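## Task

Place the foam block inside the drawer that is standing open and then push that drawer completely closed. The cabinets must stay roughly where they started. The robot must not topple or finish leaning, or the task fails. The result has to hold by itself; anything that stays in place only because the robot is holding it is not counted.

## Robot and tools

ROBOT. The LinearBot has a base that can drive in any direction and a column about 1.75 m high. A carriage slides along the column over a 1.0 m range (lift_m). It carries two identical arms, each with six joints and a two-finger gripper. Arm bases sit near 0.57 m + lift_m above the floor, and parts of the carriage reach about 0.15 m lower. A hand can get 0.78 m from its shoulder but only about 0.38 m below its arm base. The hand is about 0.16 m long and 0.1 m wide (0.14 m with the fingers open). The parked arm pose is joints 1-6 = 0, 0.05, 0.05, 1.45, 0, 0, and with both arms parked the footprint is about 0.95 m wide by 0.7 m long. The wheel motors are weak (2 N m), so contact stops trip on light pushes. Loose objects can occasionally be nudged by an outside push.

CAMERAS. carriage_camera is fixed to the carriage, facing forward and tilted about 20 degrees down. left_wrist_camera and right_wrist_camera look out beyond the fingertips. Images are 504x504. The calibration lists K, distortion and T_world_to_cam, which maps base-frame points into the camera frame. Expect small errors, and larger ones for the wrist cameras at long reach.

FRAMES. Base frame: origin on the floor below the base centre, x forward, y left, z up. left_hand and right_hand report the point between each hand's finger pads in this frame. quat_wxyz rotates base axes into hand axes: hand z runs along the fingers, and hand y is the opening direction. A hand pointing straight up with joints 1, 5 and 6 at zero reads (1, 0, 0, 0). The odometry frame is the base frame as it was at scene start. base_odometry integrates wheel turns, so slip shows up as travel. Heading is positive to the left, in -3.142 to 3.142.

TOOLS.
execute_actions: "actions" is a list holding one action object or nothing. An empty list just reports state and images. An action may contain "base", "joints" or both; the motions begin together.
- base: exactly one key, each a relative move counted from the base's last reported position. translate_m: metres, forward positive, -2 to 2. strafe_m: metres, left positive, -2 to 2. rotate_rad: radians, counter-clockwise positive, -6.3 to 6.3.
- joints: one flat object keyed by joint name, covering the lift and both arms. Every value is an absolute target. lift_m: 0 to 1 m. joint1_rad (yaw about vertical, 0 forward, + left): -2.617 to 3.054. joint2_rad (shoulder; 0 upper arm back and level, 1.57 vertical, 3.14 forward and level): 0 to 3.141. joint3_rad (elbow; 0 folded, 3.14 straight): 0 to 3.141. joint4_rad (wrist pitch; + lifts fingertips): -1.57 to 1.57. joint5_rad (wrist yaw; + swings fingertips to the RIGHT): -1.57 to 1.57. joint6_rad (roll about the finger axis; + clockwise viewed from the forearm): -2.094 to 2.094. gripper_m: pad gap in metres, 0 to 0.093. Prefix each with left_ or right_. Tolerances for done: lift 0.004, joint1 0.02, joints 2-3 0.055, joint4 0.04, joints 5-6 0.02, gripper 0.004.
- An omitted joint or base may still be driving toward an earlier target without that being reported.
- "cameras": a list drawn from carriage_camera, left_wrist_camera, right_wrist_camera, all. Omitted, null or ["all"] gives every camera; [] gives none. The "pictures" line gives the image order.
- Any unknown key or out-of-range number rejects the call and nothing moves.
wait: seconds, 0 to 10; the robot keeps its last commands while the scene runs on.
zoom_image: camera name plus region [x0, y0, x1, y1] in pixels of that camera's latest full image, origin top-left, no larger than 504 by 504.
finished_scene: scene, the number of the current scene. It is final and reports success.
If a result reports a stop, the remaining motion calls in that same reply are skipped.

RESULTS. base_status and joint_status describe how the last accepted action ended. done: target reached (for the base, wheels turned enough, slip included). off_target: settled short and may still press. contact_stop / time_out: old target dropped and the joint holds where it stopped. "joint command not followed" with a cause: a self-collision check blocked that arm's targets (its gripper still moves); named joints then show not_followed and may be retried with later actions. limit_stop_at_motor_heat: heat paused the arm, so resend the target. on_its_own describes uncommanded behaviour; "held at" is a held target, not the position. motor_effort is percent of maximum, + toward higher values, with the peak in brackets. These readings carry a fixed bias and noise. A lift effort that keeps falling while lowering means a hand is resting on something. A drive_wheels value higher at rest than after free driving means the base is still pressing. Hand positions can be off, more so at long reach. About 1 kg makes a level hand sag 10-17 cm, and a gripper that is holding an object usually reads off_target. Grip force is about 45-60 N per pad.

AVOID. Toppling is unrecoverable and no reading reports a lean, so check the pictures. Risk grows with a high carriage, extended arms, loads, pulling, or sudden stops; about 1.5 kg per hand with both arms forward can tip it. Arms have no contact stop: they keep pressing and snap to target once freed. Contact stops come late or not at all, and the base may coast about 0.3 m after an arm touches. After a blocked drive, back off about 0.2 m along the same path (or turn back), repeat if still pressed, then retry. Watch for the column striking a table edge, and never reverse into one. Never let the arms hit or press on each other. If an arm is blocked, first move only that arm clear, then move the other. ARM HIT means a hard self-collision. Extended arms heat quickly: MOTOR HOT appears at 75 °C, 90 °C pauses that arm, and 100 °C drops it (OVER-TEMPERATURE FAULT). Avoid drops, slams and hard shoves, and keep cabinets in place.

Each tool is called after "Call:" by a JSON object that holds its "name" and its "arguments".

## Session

Call:
{"name": "execute_actions", "arguments": {"actions": [], "cameras": ["carriage_camera"]}}

Scene clock: 0.00 s.
base_odometry: x=+0.000 y=+0.000 heading=+0.000 (m, m, rad; odometry frame)
base_status: not commanded
joint_positions: lift_m=+0.299 left_joint1_rad=+0.011 left_joint2_rad=+0.045 left_joint3_rad=+0.027 left_joint4_rad=+1.429 left_joint5_rad=+0.046 left_joint6_rad=-0.034 left_gripper_m=+0.094 right_joint1_rad=-0.007 right_joint2_rad=+0.041 right_joint3_rad=+0.067 right_joint4_rad=+1.393 right_joint5_rad=+0.047 right_joint6_rad=-0.057 right_gripper_m=+0.094
joint_status: not commanded
motor_effort: lift_m=+34 drive_wheels=+4 (%)
left_hand: x=+0.3233 y=+0.3286 z=+1.3061 quat_wxyz=(+0.996, +0.021, +0.080, -0.014) (m; base frame)
right_hand: x=+0.3183 y=-0.3443 z=+1.3161 quat_wxyz=(+0.996, +0.021, +0.076, -0.034) (m; base frame)
pictures: carriage_camera
camera_calibration (this result's frames):
carriage_camera: T_world_to_cam=[[0.0311933, -0.9991, 0.0287572, -0.0420158], [-0.339094, -0.0376431, -0.939999, 1.28227], [0.940235, 0.0195703, -0.339963, 0.272305], [0, 0, 0, 1]] pos_world=[0.180089, 0.000961478, 1.29911]
Images, in order (width x height): carriage_camera 504x504.

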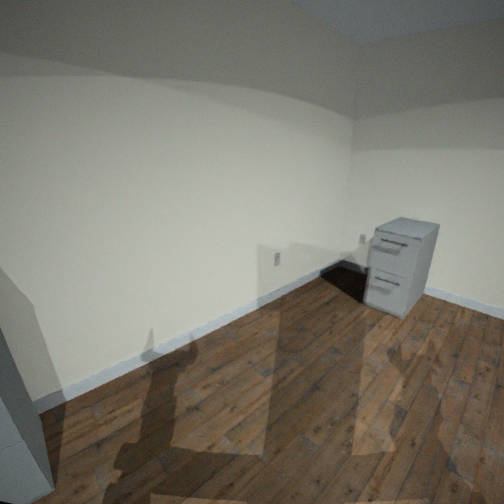

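Call:
{"name": "execute_actions", "arguments": {"actions": [{"base":{"rotate_rad":1.4}}], "cameras": ["carriage_camera"]}}

Scene clock: 3.03 s.
base_odometry: x=+0.000 y=+0.000 heading=+1.398 (m, m, rad; odometry frame)
base_status: done
joint_positions: lift_m=+0.299 left_joint1_rad=+0.011 left_joint2_rad=+0.045 left_joint3_rad=+0.027 left_joint4_rad=+1.429 left_joint5_rad=+0.046 left_joint6_rad=-0.034 left_gripper_m=+0.094 right_joint1_rad=-0.007 right_joint2_rad=+0.041 right_joint3_rad=+0.067 right_joint4_rad=+1.393 right_joint5_rad=+0.047 right_joint6_rad=-0.057 right_gripper_m=+0.094
joint_status: not commanded
motor_effort: lift_m=+34(34) drive_wheels=+18(40) (%)
left_hand: x=+0.3233 y=+0.3286 z=+1.3061 quat_wxyz=(+0.996, +0.021, +0.080, -0.014) (m; base frame)
right_hand: x=+0.3185 y=-0.3443 z=+1.3160 quat_wxyz=(+0.996, +0.021, +0.076, -0.034) (m; base frame)
pictures: carriage_camera
camera_calibration (this result's frames):
carriage_camera: T_world_to_cam=[[0.0311933, -0.9991, 0.0287572, -0.0420158], [-0.339094, -0.0376431, -0.939999, 1.28227], [0.940235, 0.0195703, -0.339963, 0.272305], [0, 0, 0, 1]] pos_world=[0.180089, 0.000961478, 1.29911]
Images, in order (width x height): carriage_camera 504x504.

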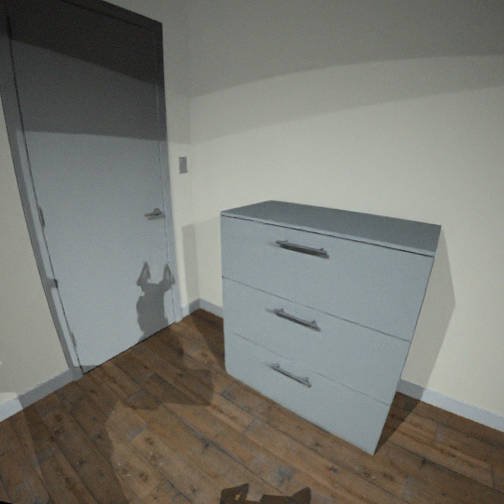

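Call:
{"name": "execute_actions", "arguments": {"actions": [{"base":{"rotate_rad":1.7}}], "cameras": ["carriage_camera"]}}

Call:
{"name": "execute_actions", "arguments": {"actions": [{"base":{"rotate_rad":1.6}}], "cameras": ["carriage_camera"]}}

Scene clock: 6.33 s.
base_odometry: x=+0.000 y=+0.000 heading=+3.097 (m, m, rad; odometry frame)
base_status: done
joint_positions: lift_m=+0.299 left_joint1_rad=+0.011 left_joint2_rad=+0.045 left_joint3_rad=+0.027 left_joint4_rad=+1.429 left_joint5_rad=+0.046 left_joint6_rad=-0.034 left_gripper_m=+0.094 right_joint1_rad=-0.007 right_joint2_rad=+0.041 right_joint3_rad=+0.067 right_joint4_rad=+1.392 right_joint5_rad=+0.047 right_joint6_rad=-0.057 right_gripper_m=+0.094
joint_status: not commanded
motor_effort: lift_m=+34(34) drive_wheels=+18(42) (%)
left_hand: x=+0.3233 y=+0.3286 z=+1.3061 quat_wxyz=(+0.996, +0.021, +0.080, -0.014) (m; base frame)
right_hand: x=+0.3186 y=-0.3443 z=+1.3160 quat_wxyz=(+0.996, +0.021, +0.076, -0.034) (m; base frame)
pictures: carriage_camera
camera_calibration (this result's frames):
carriage_camera: T_world_to_cam=[[0.0311933, -0.9991, 0.0287572, -0.0420158], [-0.339094, -0.0376431, -0.939999, 1.28227], [0.940235, 0.0195703, -0.339963, 0.272305], [0, 0, 0, 1]] pos_world=[0.180089, 0.000961478, 1.29911]
Images, in order (width x height): carriage_camera 504x504.

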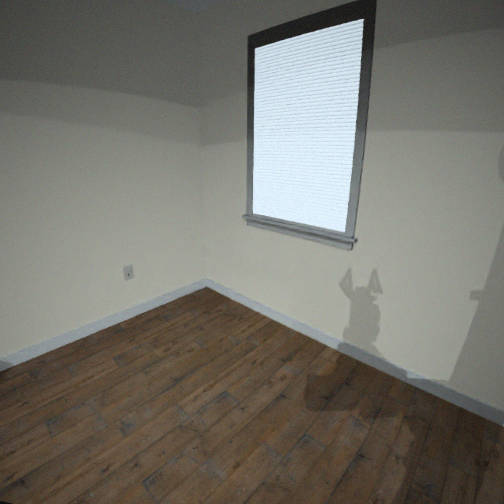

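Scene clock: 9.47 s.
base_odometry: x=+0.000 y=+0.000 heading=-1.588 (m, m, rad; odometry frame)
base_status: done
joint_positions: lift_m=+0.299 left_joint1_rad=+0.011 left_joint2_rad=+0.045 left_joint3_rad=+0.027 left_joint4_rad=+1.429 left_joint5_rad=+0.046 left_joint6_rad=-0.034 left_gripper_m=+0.094 right_joint1_rad=-0.007 right_joint2_rad=+0.041 right_joint3_rad=+0.067 right_joint4_rad=+1.392 right_joint5_rad=+0.047 right_joint6_rad=-0.057 right_gripper_m=+0.094
joint_status: not commanded
motor_effort: lift_m=+34(34) drive_wheels=+19(44) (%)
left_hand: x=+0.3233 y=+0.3286 z=+1.3061 quat_wxyz=(+0.996, +0.021, +0.080, -0.014) (m; base frame)
right_hand: x=+0.3186 y=-0.3443 z=+1.3160 quat_wxyz=(+0.996, +0.021, +0.076, -0.034) (m; base frame)
pictures: carriage_camera
camera_calibration (this result's frames):
carriage_camera: T_world_to_cam=[[0.0311933, -0.9991, 0.0287572, -0.0420158], [-0.339094, -0.0376431, -0.939999, 1.28227], [0.940235, 0.0195703, -0.339963, 0.272305], [0, 0, 0, 1]] pos_world=[0.180089, 0.000961478, 1.29911]
Images, in order (width x height): carriage_camera 504x504.

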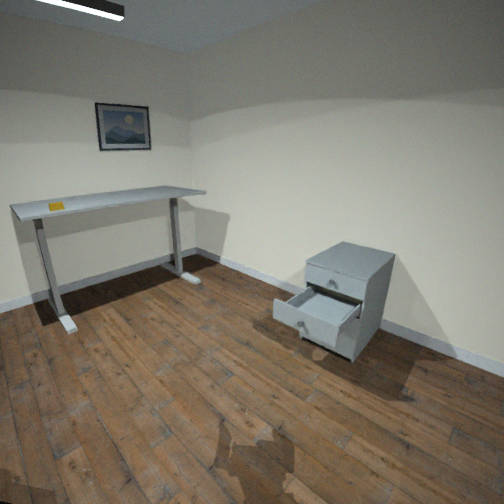

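Call:
{"name": "execute_actions", "arguments": {"actions": [{"base":{"rotate_rad":0.77},"joints":{"lift_m":0.58}}], "cameras": []}}

Call:
{"name": "execute_actions", "arguments": {"actions": [{"base":{"translate_m":1.65},"joints":{"right_joint1_rad":0,"right_joint2_rad":2.2,"right_joint3_rad":1.53,"right_joint4_rad":-0.87,"right_joint5_rad":0,"right_joint6_rad":0}}], "cameras": ["carriage_camera","right_wrist_camera"]}}

Scene clock: 12.07 s.
base_odometry: x=+0.000 y=+0.000 heading=-0.820 (m, m, rad; odometry frame)
base_status: done
joint_positions: lift_m=+0.580 left_joint1_rad=+0.011 left_joint2_rad=+0.045 left_joint3_rad=+0.027 left_joint4_rad=+1.429 left_joint5_rad=+0.046 left_joint6_rad=-0.034 left_gripper_m=+0.094 right_joint1_rad=-0.007 right_joint2_rad=+0.041 right_joint3_rad=+0.067 right_joint4_rad=+1.392 right_joint5_rad=+0.047 right_joint6_rad=-0.057 right_gripper_m=+0.094
joint_status: all done
motor_effort: lift_m=+36(43) drive_wheels=+18(44) (%)
left_hand: x=+0.3233 y=+0.3286 z=+1.5873 quat_wxyz=(+0.996, +0.021, +0.080, -0.014) (m; base frame)
right_hand: x=+0.3186 y=-0.3443 z=+1.5973 quat_wxyz=(+0.996, +0.021, +0.076, -0.034) (m; base frame)
pictures: none
No camera images: the call's "cameras" was empty. Leave "cameras" out to get every camera's image.

Scene clock: 17.80 s.
base_odometry: x=+1.129 y=-1.204 heading=-0.818 (m, m, rad; odometry frame)
base_status: done
joint_positions: lift_m=+0.580 left_joint1_rad=+0.011 left_joint2_rad=+0.045 left_joint3_rad=+0.027 left_joint4_rad=+1.429 left_joint5_rad=+0.046 left_joint6_rad=-0.034 left_gripper_m=+0.094 right_joint1_rad=-0.007 right_joint2_rad=+2.209 right_joint3_rad=+1.500 right_joint4_rad=-0.875 right_joint5_rad=+0.007 right_joint6_rad=-0.009 right_gripper_m=+0.094
joint_status: all done
motor_effort: lift_m=+36(35) drive_wheels=-11(49) (%)
left_hand: x=+0.3233 y=+0.3286 z=+1.5873 quat_wxyz=(+0.996, +0.021, +0.080, -0.014) (m; base frame)
right_hand: x=+0.6808 y=-0.3399 z=+1.1291 quat_wxyz=(-0.007, -0.001, +1.000, -0.003) (m; base frame)
pictures: carriage_camera, right_wrist_camera
camera_calibration (this result's frames):
carriage_camera: T_world_to_cam=[[0.0311933, -0.9991, 0.0287572, -0.0501036], [-0.339094, -0.0376431, -0.939999, 1.54664], [0.940235, 0.0195703, -0.339963, 0.367917], [0, 0, 0, 1]] pos_world=[0.180089, 0.000961478, 1.58036]
right_wrist_camera: T_world_to_cam=[[-0.0401254, -0.999094, 0.0141961, -0.318016], [-0.796931, 0.04057, 0.602706, -0.120298], [-0.602736, 0.0128705, -0.797837, 1.43228], [0, 0, 0, 1]] pos_world=[0.754659, -0.331281, 1.21975]
Images, in order (width x height): carriage_camera 504x504, right_wrist_camera 504x504.

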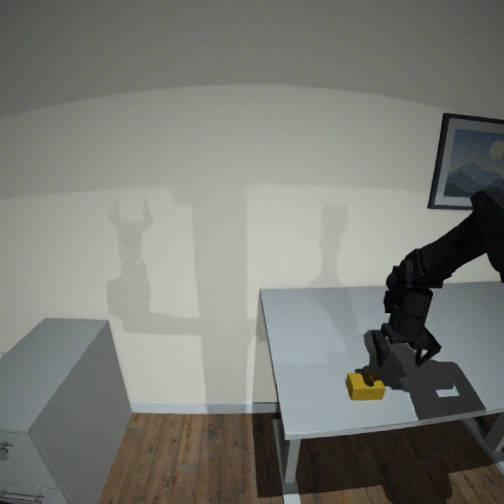

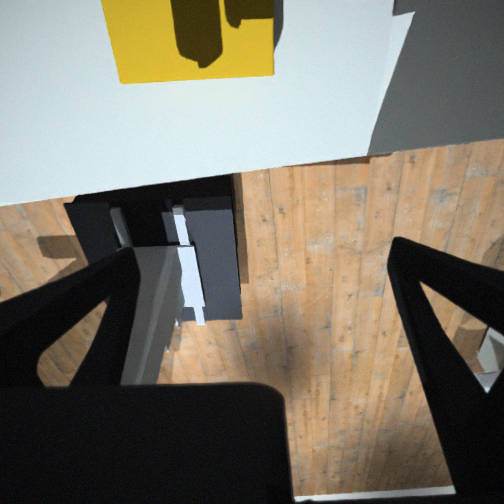

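Call:
{"name": "execute_actions", "arguments": {"actions": [{"base":{"translate_m":0.065},"joints":{"lift_m":0.52,"right_joint1_rad":0.095,"right_joint6_rad":-1.5}}], "cameras": ["carriage_camera","right_wrist_camera"]}}

Scene clock: 19.67 s.
base_odometry: x=+1.173 y=-1.251 heading=-0.817 (m, m, rad; odometry frame)
base_status: done
joint_positions: lift_m=+0.520 left_joint1_rad=+0.011 left_joint2_rad=+0.045 left_joint3_rad=+0.027 left_joint4_rad=+1.430 left_joint5_rad=+0.046 left_joint6_rad=-0.034 left_gripper_m=+0.094 right_joint1_rad=+0.101 right_joint2_rad=+2.212 right_joint3_rad=+1.506 right_joint4_rad=-0.873 right_joint5_rad=+0.002 right_joint6_rad=-1.490 right_gripper_m=+0.094
joint_status: all done
motor_effort: lift_m=+32(33) drive_wheels=+9(44) (%)
left_hand: x=+0.3230 y=+0.3286 z=+1.5276 quat_wxyz=(+0.997, +0.021, +0.079, -0.014) (m; base frame)
right_hand: x=+0.6812 y=-0.2958 z=+1.0699 quat_wxyz=(-0.004, -0.714, +0.700, +0.002) (m; base frame)
pictures: carriage_camera, right_wrist_camera
camera_calibration (this result's frames):
carriage_camera: T_world_to_cam=[[0.0311933, -0.9991, 0.0287572, -0.0483853], [-0.339094, -0.0376431, -0.939999, 1.49047], [0.940235, 0.0195703, -0.339963, 0.347604], [0, 0, 0, 1]] pos_world=[0.180089, 0.000961478, 1.5206]
right_wrist_camera: T_world_to_cam=[[0.999743, -0.0226431, -0.00082665, -0.67659], [-0.0177155, -0.803883, 0.594524, -0.857909], [-0.0141264, -0.594357, -0.804077, 0.810739], [0, 0, 0, 1]] pos_world=[0.672671, -0.22311, 1.16139]
Images, in order (width x height): carriage_camera 504x504, right_wrist_camera 504x504.

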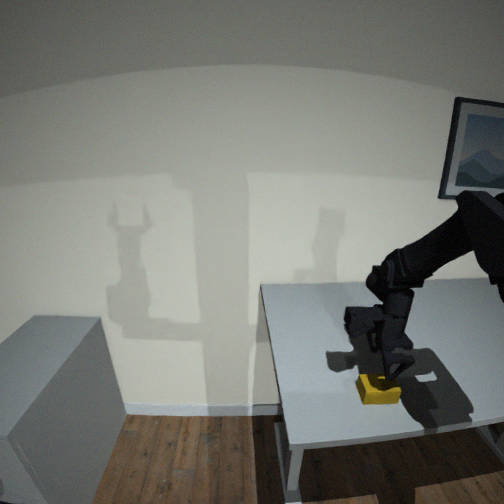

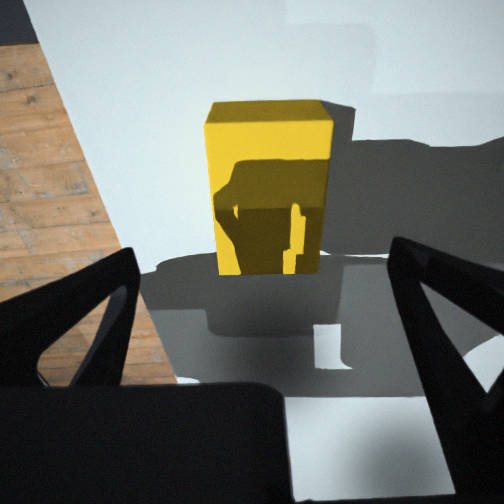

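Call:
{"name": "execute_actions", "arguments": {"actions": [{"joints":{"lift_m":0.442}}], "cameras": ["right_wrist_camera"]}}

Call:
{"name": "execute_actions", "arguments": {"actions": [{"joints":{"right_gripper_m":0.035}}], "cameras": []}}

Call:
{"name": "execute_actions", "arguments": {"actions": [{"joints":{"lift_m":0.49}}], "cameras": ["carriage_camera","right_wrist_camera"]}}

Scene clock: 20.87 s.
base_odometry: x=+1.173 y=-1.251 heading=-0.817 (m, m, rad; odometry frame)
base_status: not commanded
joint_positions: lift_m=+0.442 left_joint1_rad=+0.011 left_joint2_rad=+0.045 left_joint3_rad=+0.027 left_joint4_rad=+1.430 left_joint5_rad=+0.046 left_joint6_rad=-0.034 left_gripper_m=+0.094 right_joint1_rad=+0.101 right_joint2_rad=+2.209 right_joint3_rad=+1.506 right_joint4_rad=-0.872 right_joint5_rad=+0.002 right_joint6_rad=-1.490 right_gripper_m=+0.094
joint_status: all done
motor_effort: lift_m=+33(33) drive_wheels=+9(9) (%)
left_hand: x=+0.3230 y=+0.3286 z=+1.4496 quat_wxyz=(+0.997, +0.021, +0.079, -0.014) (m; base frame)
right_hand: x=+0.6818 y=-0.2958 z=+0.9927 quat_wxyz=(-0.002, -0.714, +0.700, +0.000) (m; base frame)
pictures: right_wrist_camera
camera_calibration (this result's frames):
right_wrist_camera: T_world_to_cam=[[0.99974, -0.0226434, 0.00258022, -0.680648], [-0.0197456, -0.804089, 0.59418, -0.810311], [-0.0113796, -0.594077, -0.804328, 0.747201], [0, 0, 0, 1]] pos_world=[0.672974, -0.22308, 1.08422]
Images, in order (width x height): right_wrist_camera 504x504.

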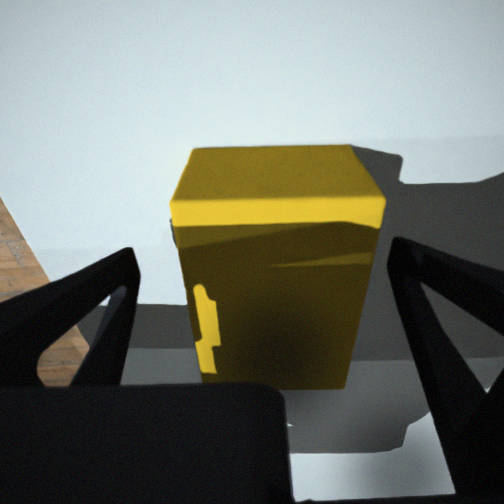

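Scene clock: 21.50 s.
base_odometry: x=+1.173 y=-1.251 heading=-0.817 (m, m, rad; odometry frame)
base_status: not commanded
joint_positions: lift_m=+0.442 left_joint1_rad=+0.011 left_joint2_rad=+0.045 left_joint3_rad=+0.027 left_joint4_rad=+1.430 left_joint5_rad=+0.046 left_joint6_rad=-0.034 left_gripper_m=+0.094 right_joint1_rad=+0.101 right_joint2_rad=+2.209 right_joint3_rad=+1.506 right_joint4_rad=-0.871 right_joint5_rad=+0.002 right_joint6_rad=-1.490 right_gripper_m=+0.057
joint_status: right_gripper_m off_target (ended at +0.057, target +0.035)
motor_effort: lift_m=+32(33) drive_wheels=+9(9) (%)
left_hand: x=+0.3230 y=+0.3286 z=+1.4496 quat_wxyz=(+0.997, +0.021, +0.079, -0.014) (m; base frame)
right_hand: x=+0.6819 y=-0.2958 z=+0.9927 quat_wxyz=(-0.002, -0.714, +0.700, +0.000) (m; base frame)
pictures: none
No camera images: the call's "cameras" was empty. Leave "cameras" out to get every camera's image.

Scene clock: 22.23 s.
base_odometry: x=+1.173 y=-1.251 heading=-0.817 (m, m, rad; odometry frame)
base_status: not commanded
joint_positions: lift_m=+0.490 left_joint1_rad=+0.011 left_joint2_rad=+0.045 left_joint3_rad=+0.027 left_joint4_rad=+1.430 left_joint5_rad=+0.046 left_joint6_rad=-0.034 left_gripper_m=+0.094 right_joint1_rad=+0.101 right_joint2_rad=+2.206 right_joint3_rad=+1.506 right_joint4_rad=-0.870 right_joint5_rad=+0.002 right_joint6_rad=-1.490 right_gripper_m=+0.057
joint_status: all done
motor_effort: lift_m=+36(43) drive_wheels=+9(9) (%)
left_hand: x=+0.3230 y=+0.3286 z=+1.4974 quat_wxyz=(+0.997, +0.021, +0.079, -0.014) (m; base frame)
right_hand: x=+0.6828 y=-0.2957 z=+1.0420 quat_wxyz=(+0.000, -0.714, +0.700, -0.001) (m; base frame)
pictures: carriage_camera, right_wrist_camera
camera_calibration (this result's frames):
carriage_camera: T_world_to_cam=[[0.0311933, -0.9991, 0.0287572, -0.0475155], [-0.339094, -0.0376431, -0.939999, 1.46204], [0.940235, 0.0195703, -0.339963, 0.337321], [0, 0, 0, 1]] pos_world=[0.180089, 0.000961478, 1.49036]
right_wrist_camera: T_world_to_cam=[[0.999712, -0.0226463, 0.00787973, -0.687203], [-0.0229011, -0.804411, 0.593632, -0.836845], [-0.00710502, -0.593642, -0.804698, 0.784471], [0, 0, 0, 1]] pos_world=[0.673414, -0.223035, 1.13346]
Images, in order (width x height): carriage_camera 504x504, right_wrist_camera 504x504.

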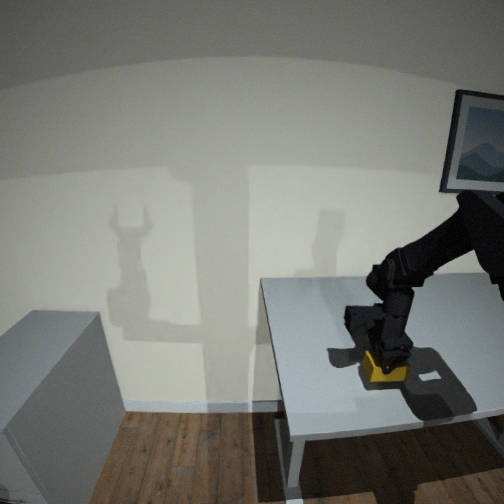

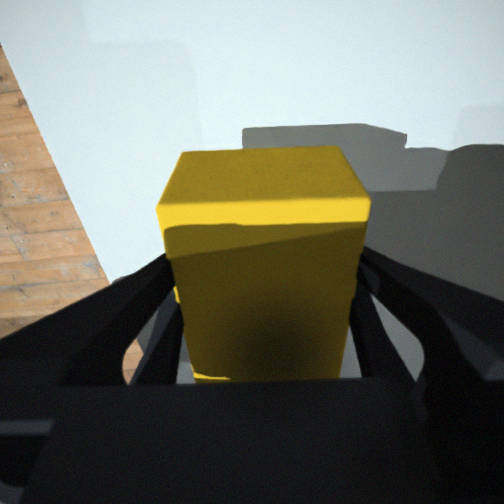

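Call:
{"name": "execute_actions", "arguments": {"actions": [{"base":{"translate_m":-0.61}}], "cameras": []}}

Call:
{"name": "execute_actions", "arguments": {"actions": [{"base":{"rotate_rad":-1.484},"joints":{"lift_m":0.3,"right_joint1_rad":0,"right_joint6_rad":-1.57}}], "cameras": ["carriage_camera"]}}

Call:
{"name": "execute_actions", "arguments": {"actions": [{"base":{"translate_m":0.6},"joints":{"right_joint2_rad":2.9,"right_joint3_rad":1.61,"right_joint4_rad":-0.27}}], "cameras": ["carriage_camera","right_wrist_camera"]}}

Scene clock: 26.00 s.
base_odometry: x=+0.755 y=-0.807 heading=-0.816 (m, m, rad; odometry frame)
base_status: done
joint_positions: lift_m=+0.490 left_joint1_rad=+0.011 left_joint2_rad=+0.045 left_joint3_rad=+0.027 left_joint4_rad=+1.430 left_joint5_rad=+0.046 left_joint6_rad=-0.034 left_gripper_m=+0.094 right_joint1_rad=+0.099 right_joint2_rad=+2.206 right_joint3_rad=+1.506 right_joint4_rad=-0.869 right_joint5_rad=+0.002 right_joint6_rad=-1.490 right_gripper_m=+0.057
joint_status: not commanded
motor_effort: lift_m=+36(36) drive_wheels=-9(51) (%)
left_hand: x=+0.3232 y=+0.3285 z=+1.4973 quat_wxyz=(+0.996, +0.021, +0.080, -0.014) (m; base frame)
right_hand: x=+0.6831 y=-0.2967 z=+1.0420 quat_wxyz=(+0.000, -0.713, +0.701, -0.002) (m; base frame)
pictures: none
No camera images: the call's "cameras" was empty. Leave "cameras" out to get every camera's image.

Scene clock: 29.10 s.
base_odometry: x=+0.755 y=-0.807 heading=-2.298 (m, m, rad; odometry frame)
base_status: done
joint_positions: lift_m=+0.300 left_joint1_rad=+0.011 left_joint2_rad=+0.045 left_joint3_rad=+0.027 left_joint4_rad=+1.430 left_joint5_rad=+0.046 left_joint6_rad=-0.034 left_gripper_m=+0.094 right_joint1_rad=-0.007 right_joint2_rad=+2.214 right_joint3_rad=+1.506 right_joint4_rad=-0.864 right_joint5_rad=-0.001 right_joint6_rad=-1.559 right_gripper_m=+0.057
joint_status: all done
motor_effort: lift_m=+32(33) drive_wheels=+18(49) (%)
left_hand: x=+0.3231 y=+0.3285 z=+1.3076 quat_wxyz=(+0.997, +0.021, +0.080, -0.014) (m; base frame)
right_hand: x=+0.6851 y=-0.3387 z=+0.8490 quat_wxyz=(+0.000, -0.701, +0.714, +0.001) (m; base frame)
pictures: carriage_camera
camera_calibration (this result's frames):
carriage_camera: T_world_to_cam=[[0.0311933, -0.9991, 0.0287572, -0.0420594], [-0.339094, -0.0376431, -0.939999, 1.28369], [0.940235, 0.0195703, -0.339963, 0.27282], [0, 0, 0, 1]] pos_world=[0.180089, 0.000961478, 1.30063]
Images, in order (width x height): carriage_camera 504x504.

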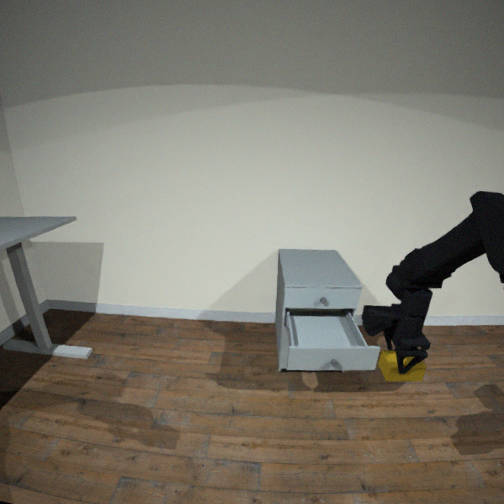

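Scene clock: 32.63 s.
base_odometry: x=+0.355 y=-1.254 heading=-2.300 (m, m, rad; odometry frame)
base_status: done
joint_positions: lift_m=+0.300 left_joint1_rad=+0.011 left_joint2_rad=+0.045 left_joint3_rad=+0.027 left_joint4_rad=+1.430 left_joint5_rad=+0.046 left_joint6_rad=-0.034 left_gripper_m=+0.094 right_joint1_rad=-0.005 right_joint2_rad=+2.917 right_joint3_rad=+1.597 right_joint4_rad=-0.277 right_joint5_rad=-0.001 right_joint6_rad=-1.560 right_gripper_m=+0.057
joint_status: all done
motor_effort: lift_m=+32(32) drive_wheels=-11(46) (%)
left_hand: x=+0.3230 y=+0.3285 z=+1.3076 quat_wxyz=(+0.997, +0.021, +0.079, -0.014) (m; base frame)
right_hand: x=+0.6715 y=-0.3380 z=+0.5878 quat_wxyz=(-0.009, -0.701, +0.713, +0.010) (m; base frame)
pictures: carriage_camera, right_wrist_camera
camera_calibration (this result's frames):
carriage_camera: T_world_to_cam=[[0.0311933, -0.9991, 0.0287572, -0.0420594], [-0.339094, -0.0376431, -0.939999, 1.28369], [0.940235, 0.0195703, -0.339963, 0.27282], [0, 0, 0, 1]] pos_world=[0.180089, 0.000961478, 1.30063]
right_wrist_camera: T_world_to_cam=[[0.998022, -0.0596367, -0.0198977, -0.668422], [-0.0363047, -0.805093, 0.592037, -0.5918], [-0.0513266, -0.590143, -0.805665, 0.425244], [0, 0, 0, 1]] pos_world=[0.667441, -0.265362, 0.679671]
Images, in order (width x height): carriage_camera 504x504, right_wrist_camera 504x504.

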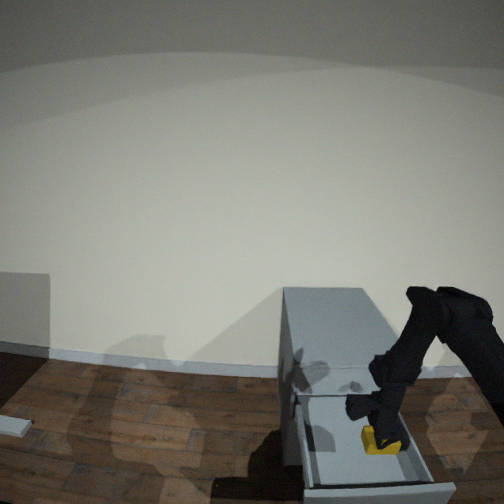

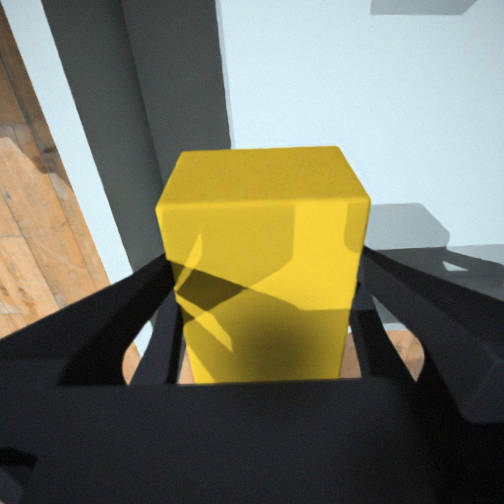

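Call:
{"name": "execute_actions", "arguments": {"actions": [{"base":{"translate_m":0.08},"joints":{"lift_m":0.26}}], "cameras": []}}

Call:
{"name": "execute_actions", "arguments": {"actions": [{"joints":{"lift_m":0.16}}], "cameras": ["carriage_camera","right_wrist_camera"]}}

Scene clock: 34.37 s.
base_odometry: x=+0.302 y=-1.314 heading=-2.301 (m, m, rad; odometry frame)
base_status: done
joint_positions: lift_m=+0.260 left_joint1_rad=+0.011 left_joint2_rad=+0.045 left_joint3_rad=+0.027 left_joint4_rad=+1.430 left_joint5_rad=+0.046 left_joint6_rad=-0.034 left_gripper_m=+0.094 right_joint1_rad=-0.003 right_joint2_rad=+2.917 right_joint3_rad=+1.597 right_joint4_rad=-0.271 right_joint5_rad=-0.001 right_joint6_rad=-1.560 right_gripper_m=+0.057
joint_status: all done
motor_effort: lift_m=+33(33) drive_wheels=-10(45) (%)
left_hand: x=+0.3231 y=+0.3285 z=+1.2676 quat_wxyz=(+0.997, +0.021, +0.080, -0.014) (m; base frame)
right_hand: x=+0.6732 y=-0.3371 z=+0.5479 quat_wxyz=(-0.007, -0.702, +0.712, +0.008) (m; base frame)
pictures: none
No camera images: the call's "cameras" was empty. Leave "cameras" out to get every camera's image.

Scene clock: 35.30 s.
base_odometry: x=+0.302 y=-1.314 heading=-2.301 (m, m, rad; odometry frame)
base_status: not commanded
joint_positions: lift_m=+0.160 left_joint1_rad=+0.011 left_joint2_rad=+0.045 left_joint3_rad=+0.027 left_joint4_rad=+1.430 left_joint5_rad=+0.046 left_joint6_rad=-0.034 left_gripper_m=+0.094 right_joint1_rad=-0.003 right_joint2_rad=+2.914 right_joint3_rad=+1.597 right_joint4_rad=-0.271 right_joint5_rad=-0.001 right_joint6_rad=-1.560 right_gripper_m=+0.057
joint_status: all done
motor_effort: lift_m=+32(33) drive_wheels=-10(10) (%)
left_hand: x=+0.3231 y=+0.3285 z=+1.1676 quat_wxyz=(+0.997, +0.021, +0.080, -0.014) (m; base frame)
right_hand: x=+0.6741 y=-0.3371 z=+0.4489 quat_wxyz=(-0.006, -0.702, +0.712, +0.007) (m; base frame)
pictures: carriage_camera, right_wrist_camera
camera_calibration (this result's frames):
carriage_camera: T_world_to_cam=[[0.0311933, -0.9991, 0.0287572, -0.038033], [-0.339094, -0.0376431, -0.939999, 1.15208], [0.940235, 0.0195703, -0.339963, 0.225221], [0, 0, 0, 1]] pos_world=[0.180089, 0.000961478, 1.16062]
right_wrist_camera: T_world_to_cam=[[0.998309, -0.0569718, -0.0115187, -0.676749], [-0.0391225, -0.805178, 0.591742, -0.506753], [-0.0429871, -0.590291, -0.806045, 0.308482], [0, 0, 0, 1]] pos_world=[0.66904, -0.264488, 0.540723]
Images, in order (width x height): carriage_camera 504x504, right_wrist_camera 504x504.

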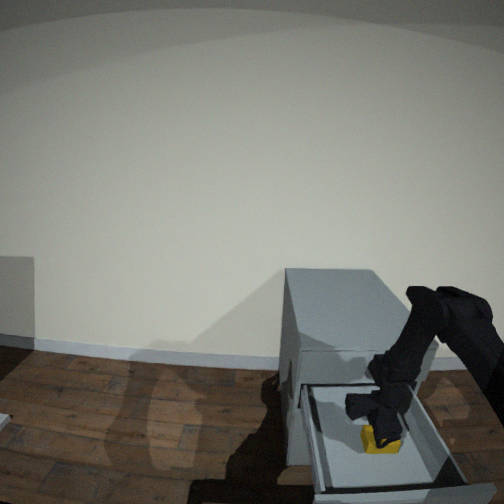

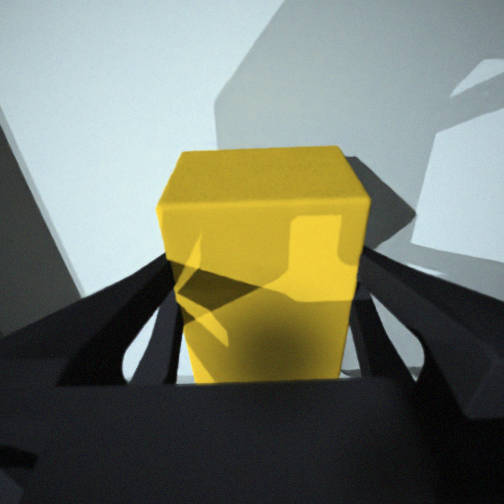

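Close; a few cm up.

Call:
{"name": "execute_actions", "arguments": {"actions": [{"joints":{"lift_m":0.135}}], "cameras": ["right_wrist_camera"]}}

Scene clock: 35.97 s.
base_odometry: x=+0.302 y=-1.314 heading=-2.301 (m, m, rad; odometry frame)
base_status: not commanded
joint_positions: lift_m=+0.135 left_joint1_rad=+0.011 left_joint2_rad=+0.045 left_joint3_rad=+0.027 left_joint4_rad=+1.430 left_joint5_rad=+0.046 left_joint6_rad=-0.034 left_gripper_m=+0.094 right_joint1_rad=-0.003 right_joint2_rad=+2.895 right_joint3_rad=+1.599 right_joint4_rad=-0.275 right_joint5_rad=+0.000 right_joint6_rad=-1.560 right_gripper_m=+0.057
joint_status: all done
motor_effort: lift_m=+30(32) drive_wheels=-11(12) (%)
left_hand: x=+0.3231 y=+0.3285 z=+1.1428 quat_wxyz=(+0.997, +0.021, +0.080, -0.014) (m; base frame)
right_hand: x=+0.6821 y=-0.3371 z=+0.4317 quat_wxyz=(+0.000, -0.702, +0.712, +0.000) (m; base frame)
pictures: right_wrist_camera
camera_calibration (this result's frames):
right_wrist_camera: T_world_to_cam=[[0.998399, -0.0562051, 0.00642553, -0.692463], [-0.0491101, -0.804732, 0.591604, -0.489273], [-0.0280803, -0.590972, -0.806203, 0.284671], [0, 0, 0, 1]] pos_world=[0.675319, -0.264421, 0.523408]
Images, in order (width x height): right_wrist_camera 504x504.

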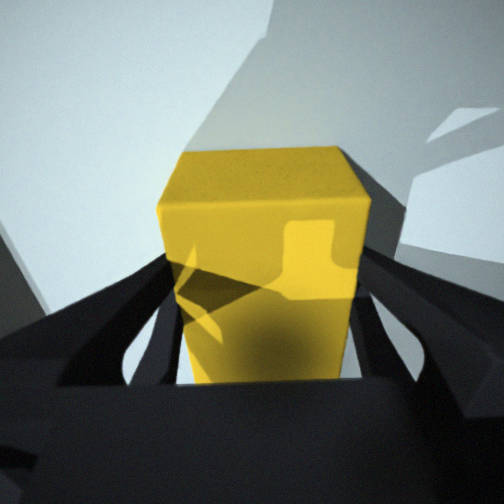

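Call:
{"name": "execute_actions", "arguments": {"actions": [{"joints":{"lift_m":0.142,"right_gripper_m":0.09}}], "cameras": []}}

Call:
{"name": "execute_actions", "arguments": {"actions": [{"joints":{"lift_m":0.28}}], "cameras": []}}

Call:
{"name": "execute_actions", "arguments": {"actions": [{"base":{"translate_m":-0.43},"joints":{"right_joint1_rad":-0.13,"right_joint2_rad":2.6,"right_joint3_rad":1.2,"right_joint4_rad":0.9,"right_joint6_rad":0,"right_gripper_m":0.0}}], "cameras": []}}

Call:
{"name": "execute_actions", "arguments": {"actions": [{"joints":{"lift_m":0.0}}], "cameras": ["carriage_camera","right_wrist_camera"]}}

Scene clock: 36.97 s.
base_odometry: x=+0.302 y=-1.314 heading=-2.301 (m, m, rad; odometry frame)
base_status: not commanded
joint_positions: lift_m=+0.142 left_joint1_rad=+0.011 left_joint2_rad=+0.045 left_joint3_rad=+0.027 left_joint4_rad=+1.430 left_joint5_rad=+0.046 left_joint6_rad=-0.034 left_gripper_m=+0.094 right_joint1_rad=-0.003 right_joint2_rad=+2.901 right_joint3_rad=+1.599 right_joint4_rad=-0.272 right_joint5_rad=+0.000 right_joint6_rad=-1.560 right_gripper_m=+0.090
joint_status: all done
motor_effort: lift_m=+36(43) drive_wheels=-9(11) (%)
left_hand: x=+0.3231 y=+0.3285 z=+1.1493 quat_wxyz=(+0.997, +0.021, +0.080, -0.014) (m; base frame)
right_hand: x=+0.6802 y=-0.3371 z=+0.4358 quat_wxyz=(-0.001, -0.702, +0.712, +0.001) (m; base frame)
pictures: none
No camera images: the call's "cameras" was empty. Leave "cameras" out to get every camera's image.

Scene clock: 38.07 s.
base_odometry: x=+0.302 y=-1.314 heading=-2.301 (m, m, rad; odometry frame)
base_status: not commanded
joint_positions: lift_m=+0.280 left_joint1_rad=+0.011 left_joint2_rad=+0.045 left_joint3_rad=+0.027 left_joint4_rad=+1.430 left_joint5_rad=+0.046 left_joint6_rad=-0.034 left_gripper_m=+0.094 right_joint1_rad=-0.003 right_joint2_rad=+2.905 right_joint3_rad=+1.599 right_joint4_rad=-0.272 right_joint5_rad=+0.000 right_joint6_rad=-1.560 right_gripper_m=+0.090
joint_status: all done
motor_effort: lift_m=+35(44) drive_wheels=+9(10) (%)
left_hand: x=+0.3231 y=+0.3285 z=+1.2874 quat_wxyz=(+0.997, +0.021, +0.080, -0.014) (m; base frame)
right_hand: x=+0.6786 y=-0.3371 z=+0.5723 quat_wxyz=(-0.003, -0.702, +0.712, +0.003) (m; base frame)
pictures: none
No camera images: the call's "cameras" was empty. Leave "cameras" out to get every camera's image.

Scene clock: 41.10 s.
base_odometry: x=+0.589 y=-0.993 heading=-2.302 (m, m, rad; odometry frame)
base_status: done
joint_positions: lift_m=+0.280 left_joint1_rad=+0.011 left_joint2_rad=+0.045 left_joint3_rad=+0.027 left_joint4_rad=+1.429 left_joint5_rad=+0.046 left_joint6_rad=-0.034 left_gripper_m=+0.094 right_joint1_rad=-0.134 right_joint2_rad=+2.607 right_joint3_rad=+1.217 right_joint4_rad=+0.887 right_joint5_rad=+0.001 right_joint6_rad=-0.010 right_gripper_m=+0.000
joint_status: all done
motor_effort: lift_m=+35(35) drive_wheels=-9(52) (%)
left_hand: x=+0.3234 y=+0.3285 z=+1.2873 quat_wxyz=(+0.996, +0.021, +0.080, -0.014) (m; base frame)
right_hand: x=+0.8425 y=-0.4120 z=+0.7631 quat_wxyz=(+0.508, +0.054, +0.859, -0.037) (m; base frame)
pictures: none
No camera images: the call's "cameras" was empty. Leave "cameras" out to get every camera's image.

Scene clock: 42.83 s.
base_odometry: x=+0.589 y=-0.993 heading=-2.302 (m, m, rad; odometry frame)
base_status: not commanded
joint_positions: lift_m=+0.000 left_joint1_rad=+0.011 left_joint2_rad=+0.045 left_joint3_rad=+0.027 left_joint4_rad=+1.429 left_joint5_rad=+0.046 left_joint6_rad=-0.034 left_gripper_m=+0.094 right_joint1_rad=-0.134 right_joint2_rad=+2.612 right_joint3_rad=+1.217 right_joint4_rad=+0.887 right_joint5_rad=+0.001 right_joint6_rad=-0.010 right_gripper_m=+0.000
joint_status: all done
motor_effort: lift_m=+32(33) drive_wheels=-8(9) (%)
left_hand: x=+0.3234 y=+0.3285 z=+1.0076 quat_wxyz=(+0.996, +0.021, +0.080, -0.014) (m; base frame)
right_hand: x=+0.8413 y=-0.4118 z=+0.4803 quat_wxyz=(+0.505, +0.054, +0.861, -0.037) (m; base frame)
pictures: carriage_camera, right_wrist_camera
camera_calibration (this result's frames):
carriage_camera: T_world_to_cam=[[0.0311933, -0.9991, 0.0287572, -0.0334321], [-0.339094, -0.0376431, -0.939999, 1.00169], [0.940235, 0.0195703, -0.339963, 0.17083], [0, 0, 0, 1]] pos_world=[0.180089, 0.000961478, 1.00062]
right_wrist_camera: T_world_to_cam=[[-0.156191, -0.987415, -0.0248263, -0.253037], [-0.896784, 0.152299, -0.415432, 1.02064], [0.413985, -0.0426227, -0.909285, 0.187612], [0, 0, 0, 1]] pos_world=[0.798099, -0.397298, 0.588316]
Images, in order (width x height): carriage_camera 504x504, right_wrist_camera 504x504.

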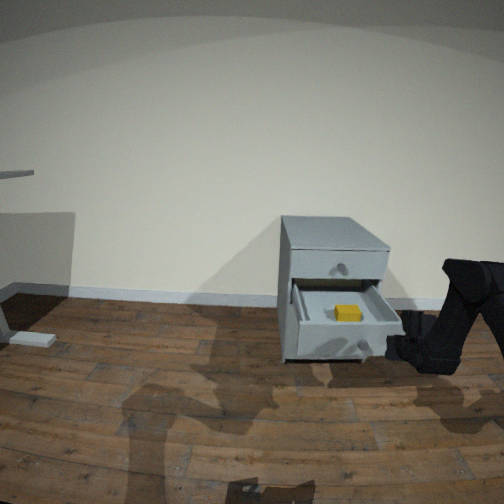

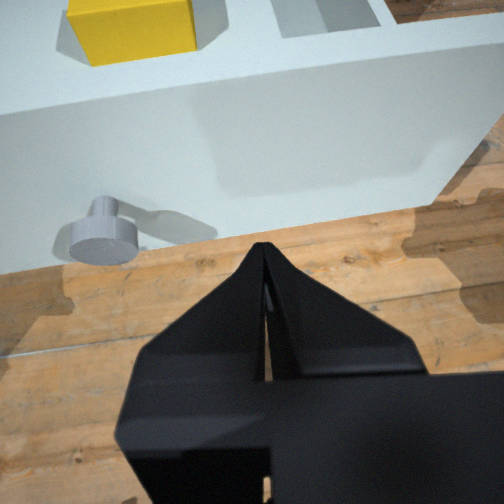

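Call:
{"name": "execute_actions", "arguments": {"actions": [{"base":{"translate_m":0.36}}], "cameras": ["carriage_camera","right_wrist_camera"]}}

Scene clock: 45.70 s.
base_odometry: x=+0.348 y=-1.261 heading=-2.304 (m, m, rad; odometry frame)
base_status: done
joint_positions: lift_m=+0.000 left_joint1_rad=+0.011 left_joint2_rad=+0.045 left_joint3_rad=+0.027 left_joint4_rad=+1.429 left_joint5_rad=+0.046 left_joint6_rad=-0.034 left_gripper_m=+0.094 right_joint1_rad=-0.134 right_joint2_rad=+2.610 right_joint3_rad=+1.197 right_joint4_rad=+0.855 right_joint5_rad=-0.005 right_joint6_rad=-0.010 right_gripper_m=+0.000
joint_status: not commanded
motor_effort: lift_m=+32(32) drive_wheels=-11(53) (%)
left_hand: x=+0.3234 y=+0.3285 z=+1.0076 quat_wxyz=(+0.996, +0.021, +0.080, -0.014) (m; base frame)
right_hand: x=+0.8308 y=-0.4089 z=+0.4684 quat_wxyz=(+0.484, +0.053, +0.873, -0.033) (m; base frame)
pictures: carriage_camera, right_wrist_camera
camera_calibration (this result's frames):
carriage_camera: T_world_to_cam=[[0.0311933, -0.9991, 0.0287572, -0.0334321], [-0.339094, -0.0376431, -0.939999, 1.00169], [0.940235, 0.0195703, -0.339963, 0.17083], [0, 0, 0, 1]] pos_world=[0.180089, 0.000961478, 1.00062]
right_wrist_camera: T_world_to_cam=[[-0.151714, -0.988049, -0.0272242, -0.254962], [-0.916926, 0.150971, -0.369397, 1.00048], [0.369093, -0.03108, -0.928873, 0.232372], [0, 0, 0, 1]] pos_world=[0.792915, -0.395736, 0.578476]
Images, in order (width x height): carriage_camera 504x504, right_wrist_camera 504x504.

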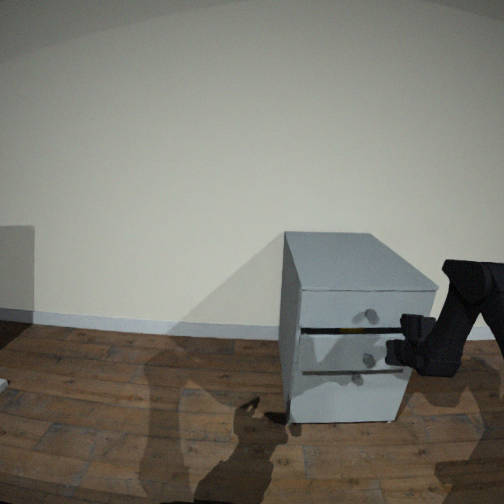

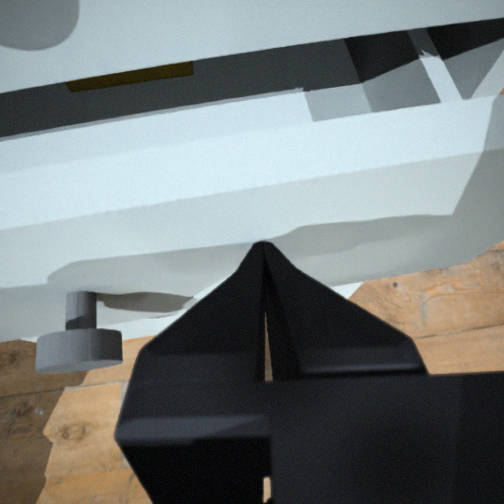

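Call:
{"name": "execute_actions", "arguments": {"actions": [{"base":{"translate_m":0.05}}], "cameras": ["right_wrist_camera"]}}

Scene clock: 47.10 s.
base_odometry: x=+0.314 y=-1.298 heading=-2.305 (m, m, rad; odometry frame)
base_status: done
joint_positions: lift_m=+0.000 left_joint1_rad=+0.011 left_joint2_rad=+0.045 left_joint3_rad=+0.027 left_joint4_rad=+1.428 left_joint5_rad=+0.046 left_joint6_rad=-0.034 left_gripper_m=+0.094 right_joint1_rad=-0.132 right_joint2_rad=+2.610 right_joint3_rad=+1.193 right_joint4_rad=+0.850 right_joint5_rad=+0.005 right_joint6_rad=-0.010 right_gripper_m=+0.000
joint_status: not commanded
motor_effort: lift_m=+32(32) drive_wheels=+11(47) (%)
left_hand: x=+0.3235 y=+0.3285 z=+1.0075 quat_wxyz=(+0.996, +0.021, +0.081, -0.014) (m; base frame)
right_hand: x=+0.8287 y=-0.4098 z=+0.4662 quat_wxyz=(+0.480, +0.055, +0.875, -0.036) (m; base frame)
pictures: right_wrist_camera
camera_calibration (this result's frames):
right_wrist_camera: T_world_to_cam=[[-0.159407, -0.986978, -0.0215365, -0.252033], [-0.919071, 0.156333, -0.361758, 0.998293], [0.360414, -0.0378731, -0.932023, 0.23704], [0, 0, 0, 1]] pos_world=[0.791893, -0.395839, 0.57664]
Images, in order (width x height): right_wrist_camera 504x504.

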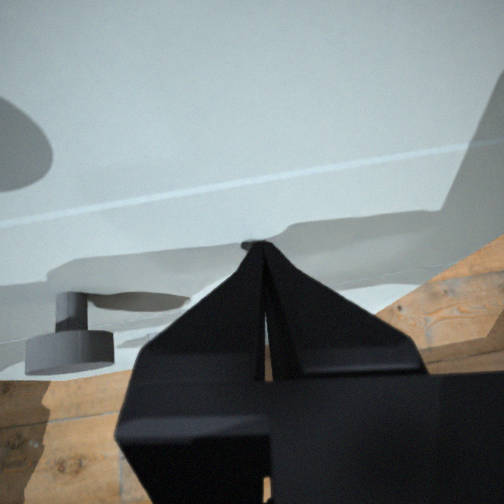

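Call:
{"name": "execute_actions", "arguments": {"actions": [{"base":{"translate_m":0.007}}], "cameras": []}}

Call:
{"name": "execute_actions", "arguments": {"actions": [{"base":{"translate_m":-0.04}}], "cameras": ["right_wrist_camera"]}}

Call:
{"name": "finished_scene", "arguments": {"scene": 2}}

Scene clock: 48.10 s.
base_odometry: x=+0.310 y=-1.303 heading=-2.306 (m, m, rad; odometry frame)
base_status: done
joint_positions: lift_m=+0.000 left_joint1_rad=+0.011 left_joint2_rad=+0.045 left_joint3_rad=+0.027 left_joint4_rad=+1.428 left_joint5_rad=+0.046 left_joint6_rad=-0.034 left_gripper_m=+0.094 right_joint1_rad=-0.132 right_joint2_rad=+2.611 right_joint3_rad=+1.183 right_joint4_rad=+0.833 right_joint5_rad=+0.010 right_joint6_rad=-0.010 right_gripper_m=+0.000
joint_status: not commanded
motor_effort: lift_m=+32(32) drive_wheels=+12(48) (%)
left_hand: x=+0.3235 y=+0.3285 z=+1.0075 quat_wxyz=(+0.996, +0.021, +0.081, -0.014) (m; base frame)
right_hand: x=+0.8225 y=-0.4093 z=+0.4593 quat_wxyz=(+0.467, +0.056, +0.882, -0.037) (m; base frame)
pictures: none
No camera images: the call's "cameras" was empty. Leave "cameras" out to get every camera's image.

Scene clock: 49.33 s.
base_odometry: x=+0.337 y=-1.273 heading=-2.306 (m, m, rad; odometry frame)
base_status: done
joint_positions: lift_m=+0.000 left_joint1_rad=+0.011 left_joint2_rad=+0.045 left_joint3_rad=+0.027 left_joint4_rad=+1.427 left_joint5_rad=+0.046 left_joint6_rad=-0.034 left_gripper_m=+0.094 right_joint1_rad=-0.131 right_joint2_rad=+2.611 right_joint3_rad=+1.183 right_joint4_rad=+0.880 right_joint5_rad=+0.007 right_joint6_rad=-0.010 right_gripper_m=+0.000
joint_status: not commanded
motor_effort: lift_m=+32(32) drive_wheels=+7(41) (%)
left_hand: x=+0.3238 y=+0.3285 z=+1.0075 quat_wxyz=(+0.996, +0.021, +0.081, -0.014) (m; base frame)
right_hand: x=+0.8288 y=-0.4095 z=+0.4690 quat_wxyz=(+0.488, +0.055, +0.870, -0.038) (m; base frame)
pictures: right_wrist_camera
camera_calibration (this result's frames):
right_wrist_camera: T_world_to_cam=[[-0.159475, -0.986977, -0.0210684, -0.25183], [-0.912038, 0.155467, -0.379496, 1.00151], [0.377829, -0.0413048, -0.924954, 0.220447], [0, 0, 0, 1]] pos_world=[0.789962, -0.395146, 0.578666]
Images, in order (width x height): right_wrist_camera 504x504.

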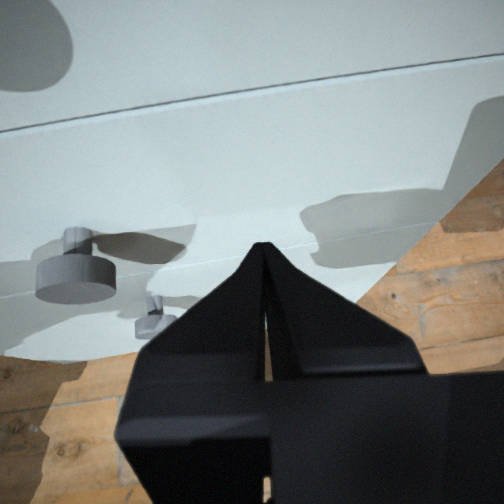

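The scene is finished: the task was done.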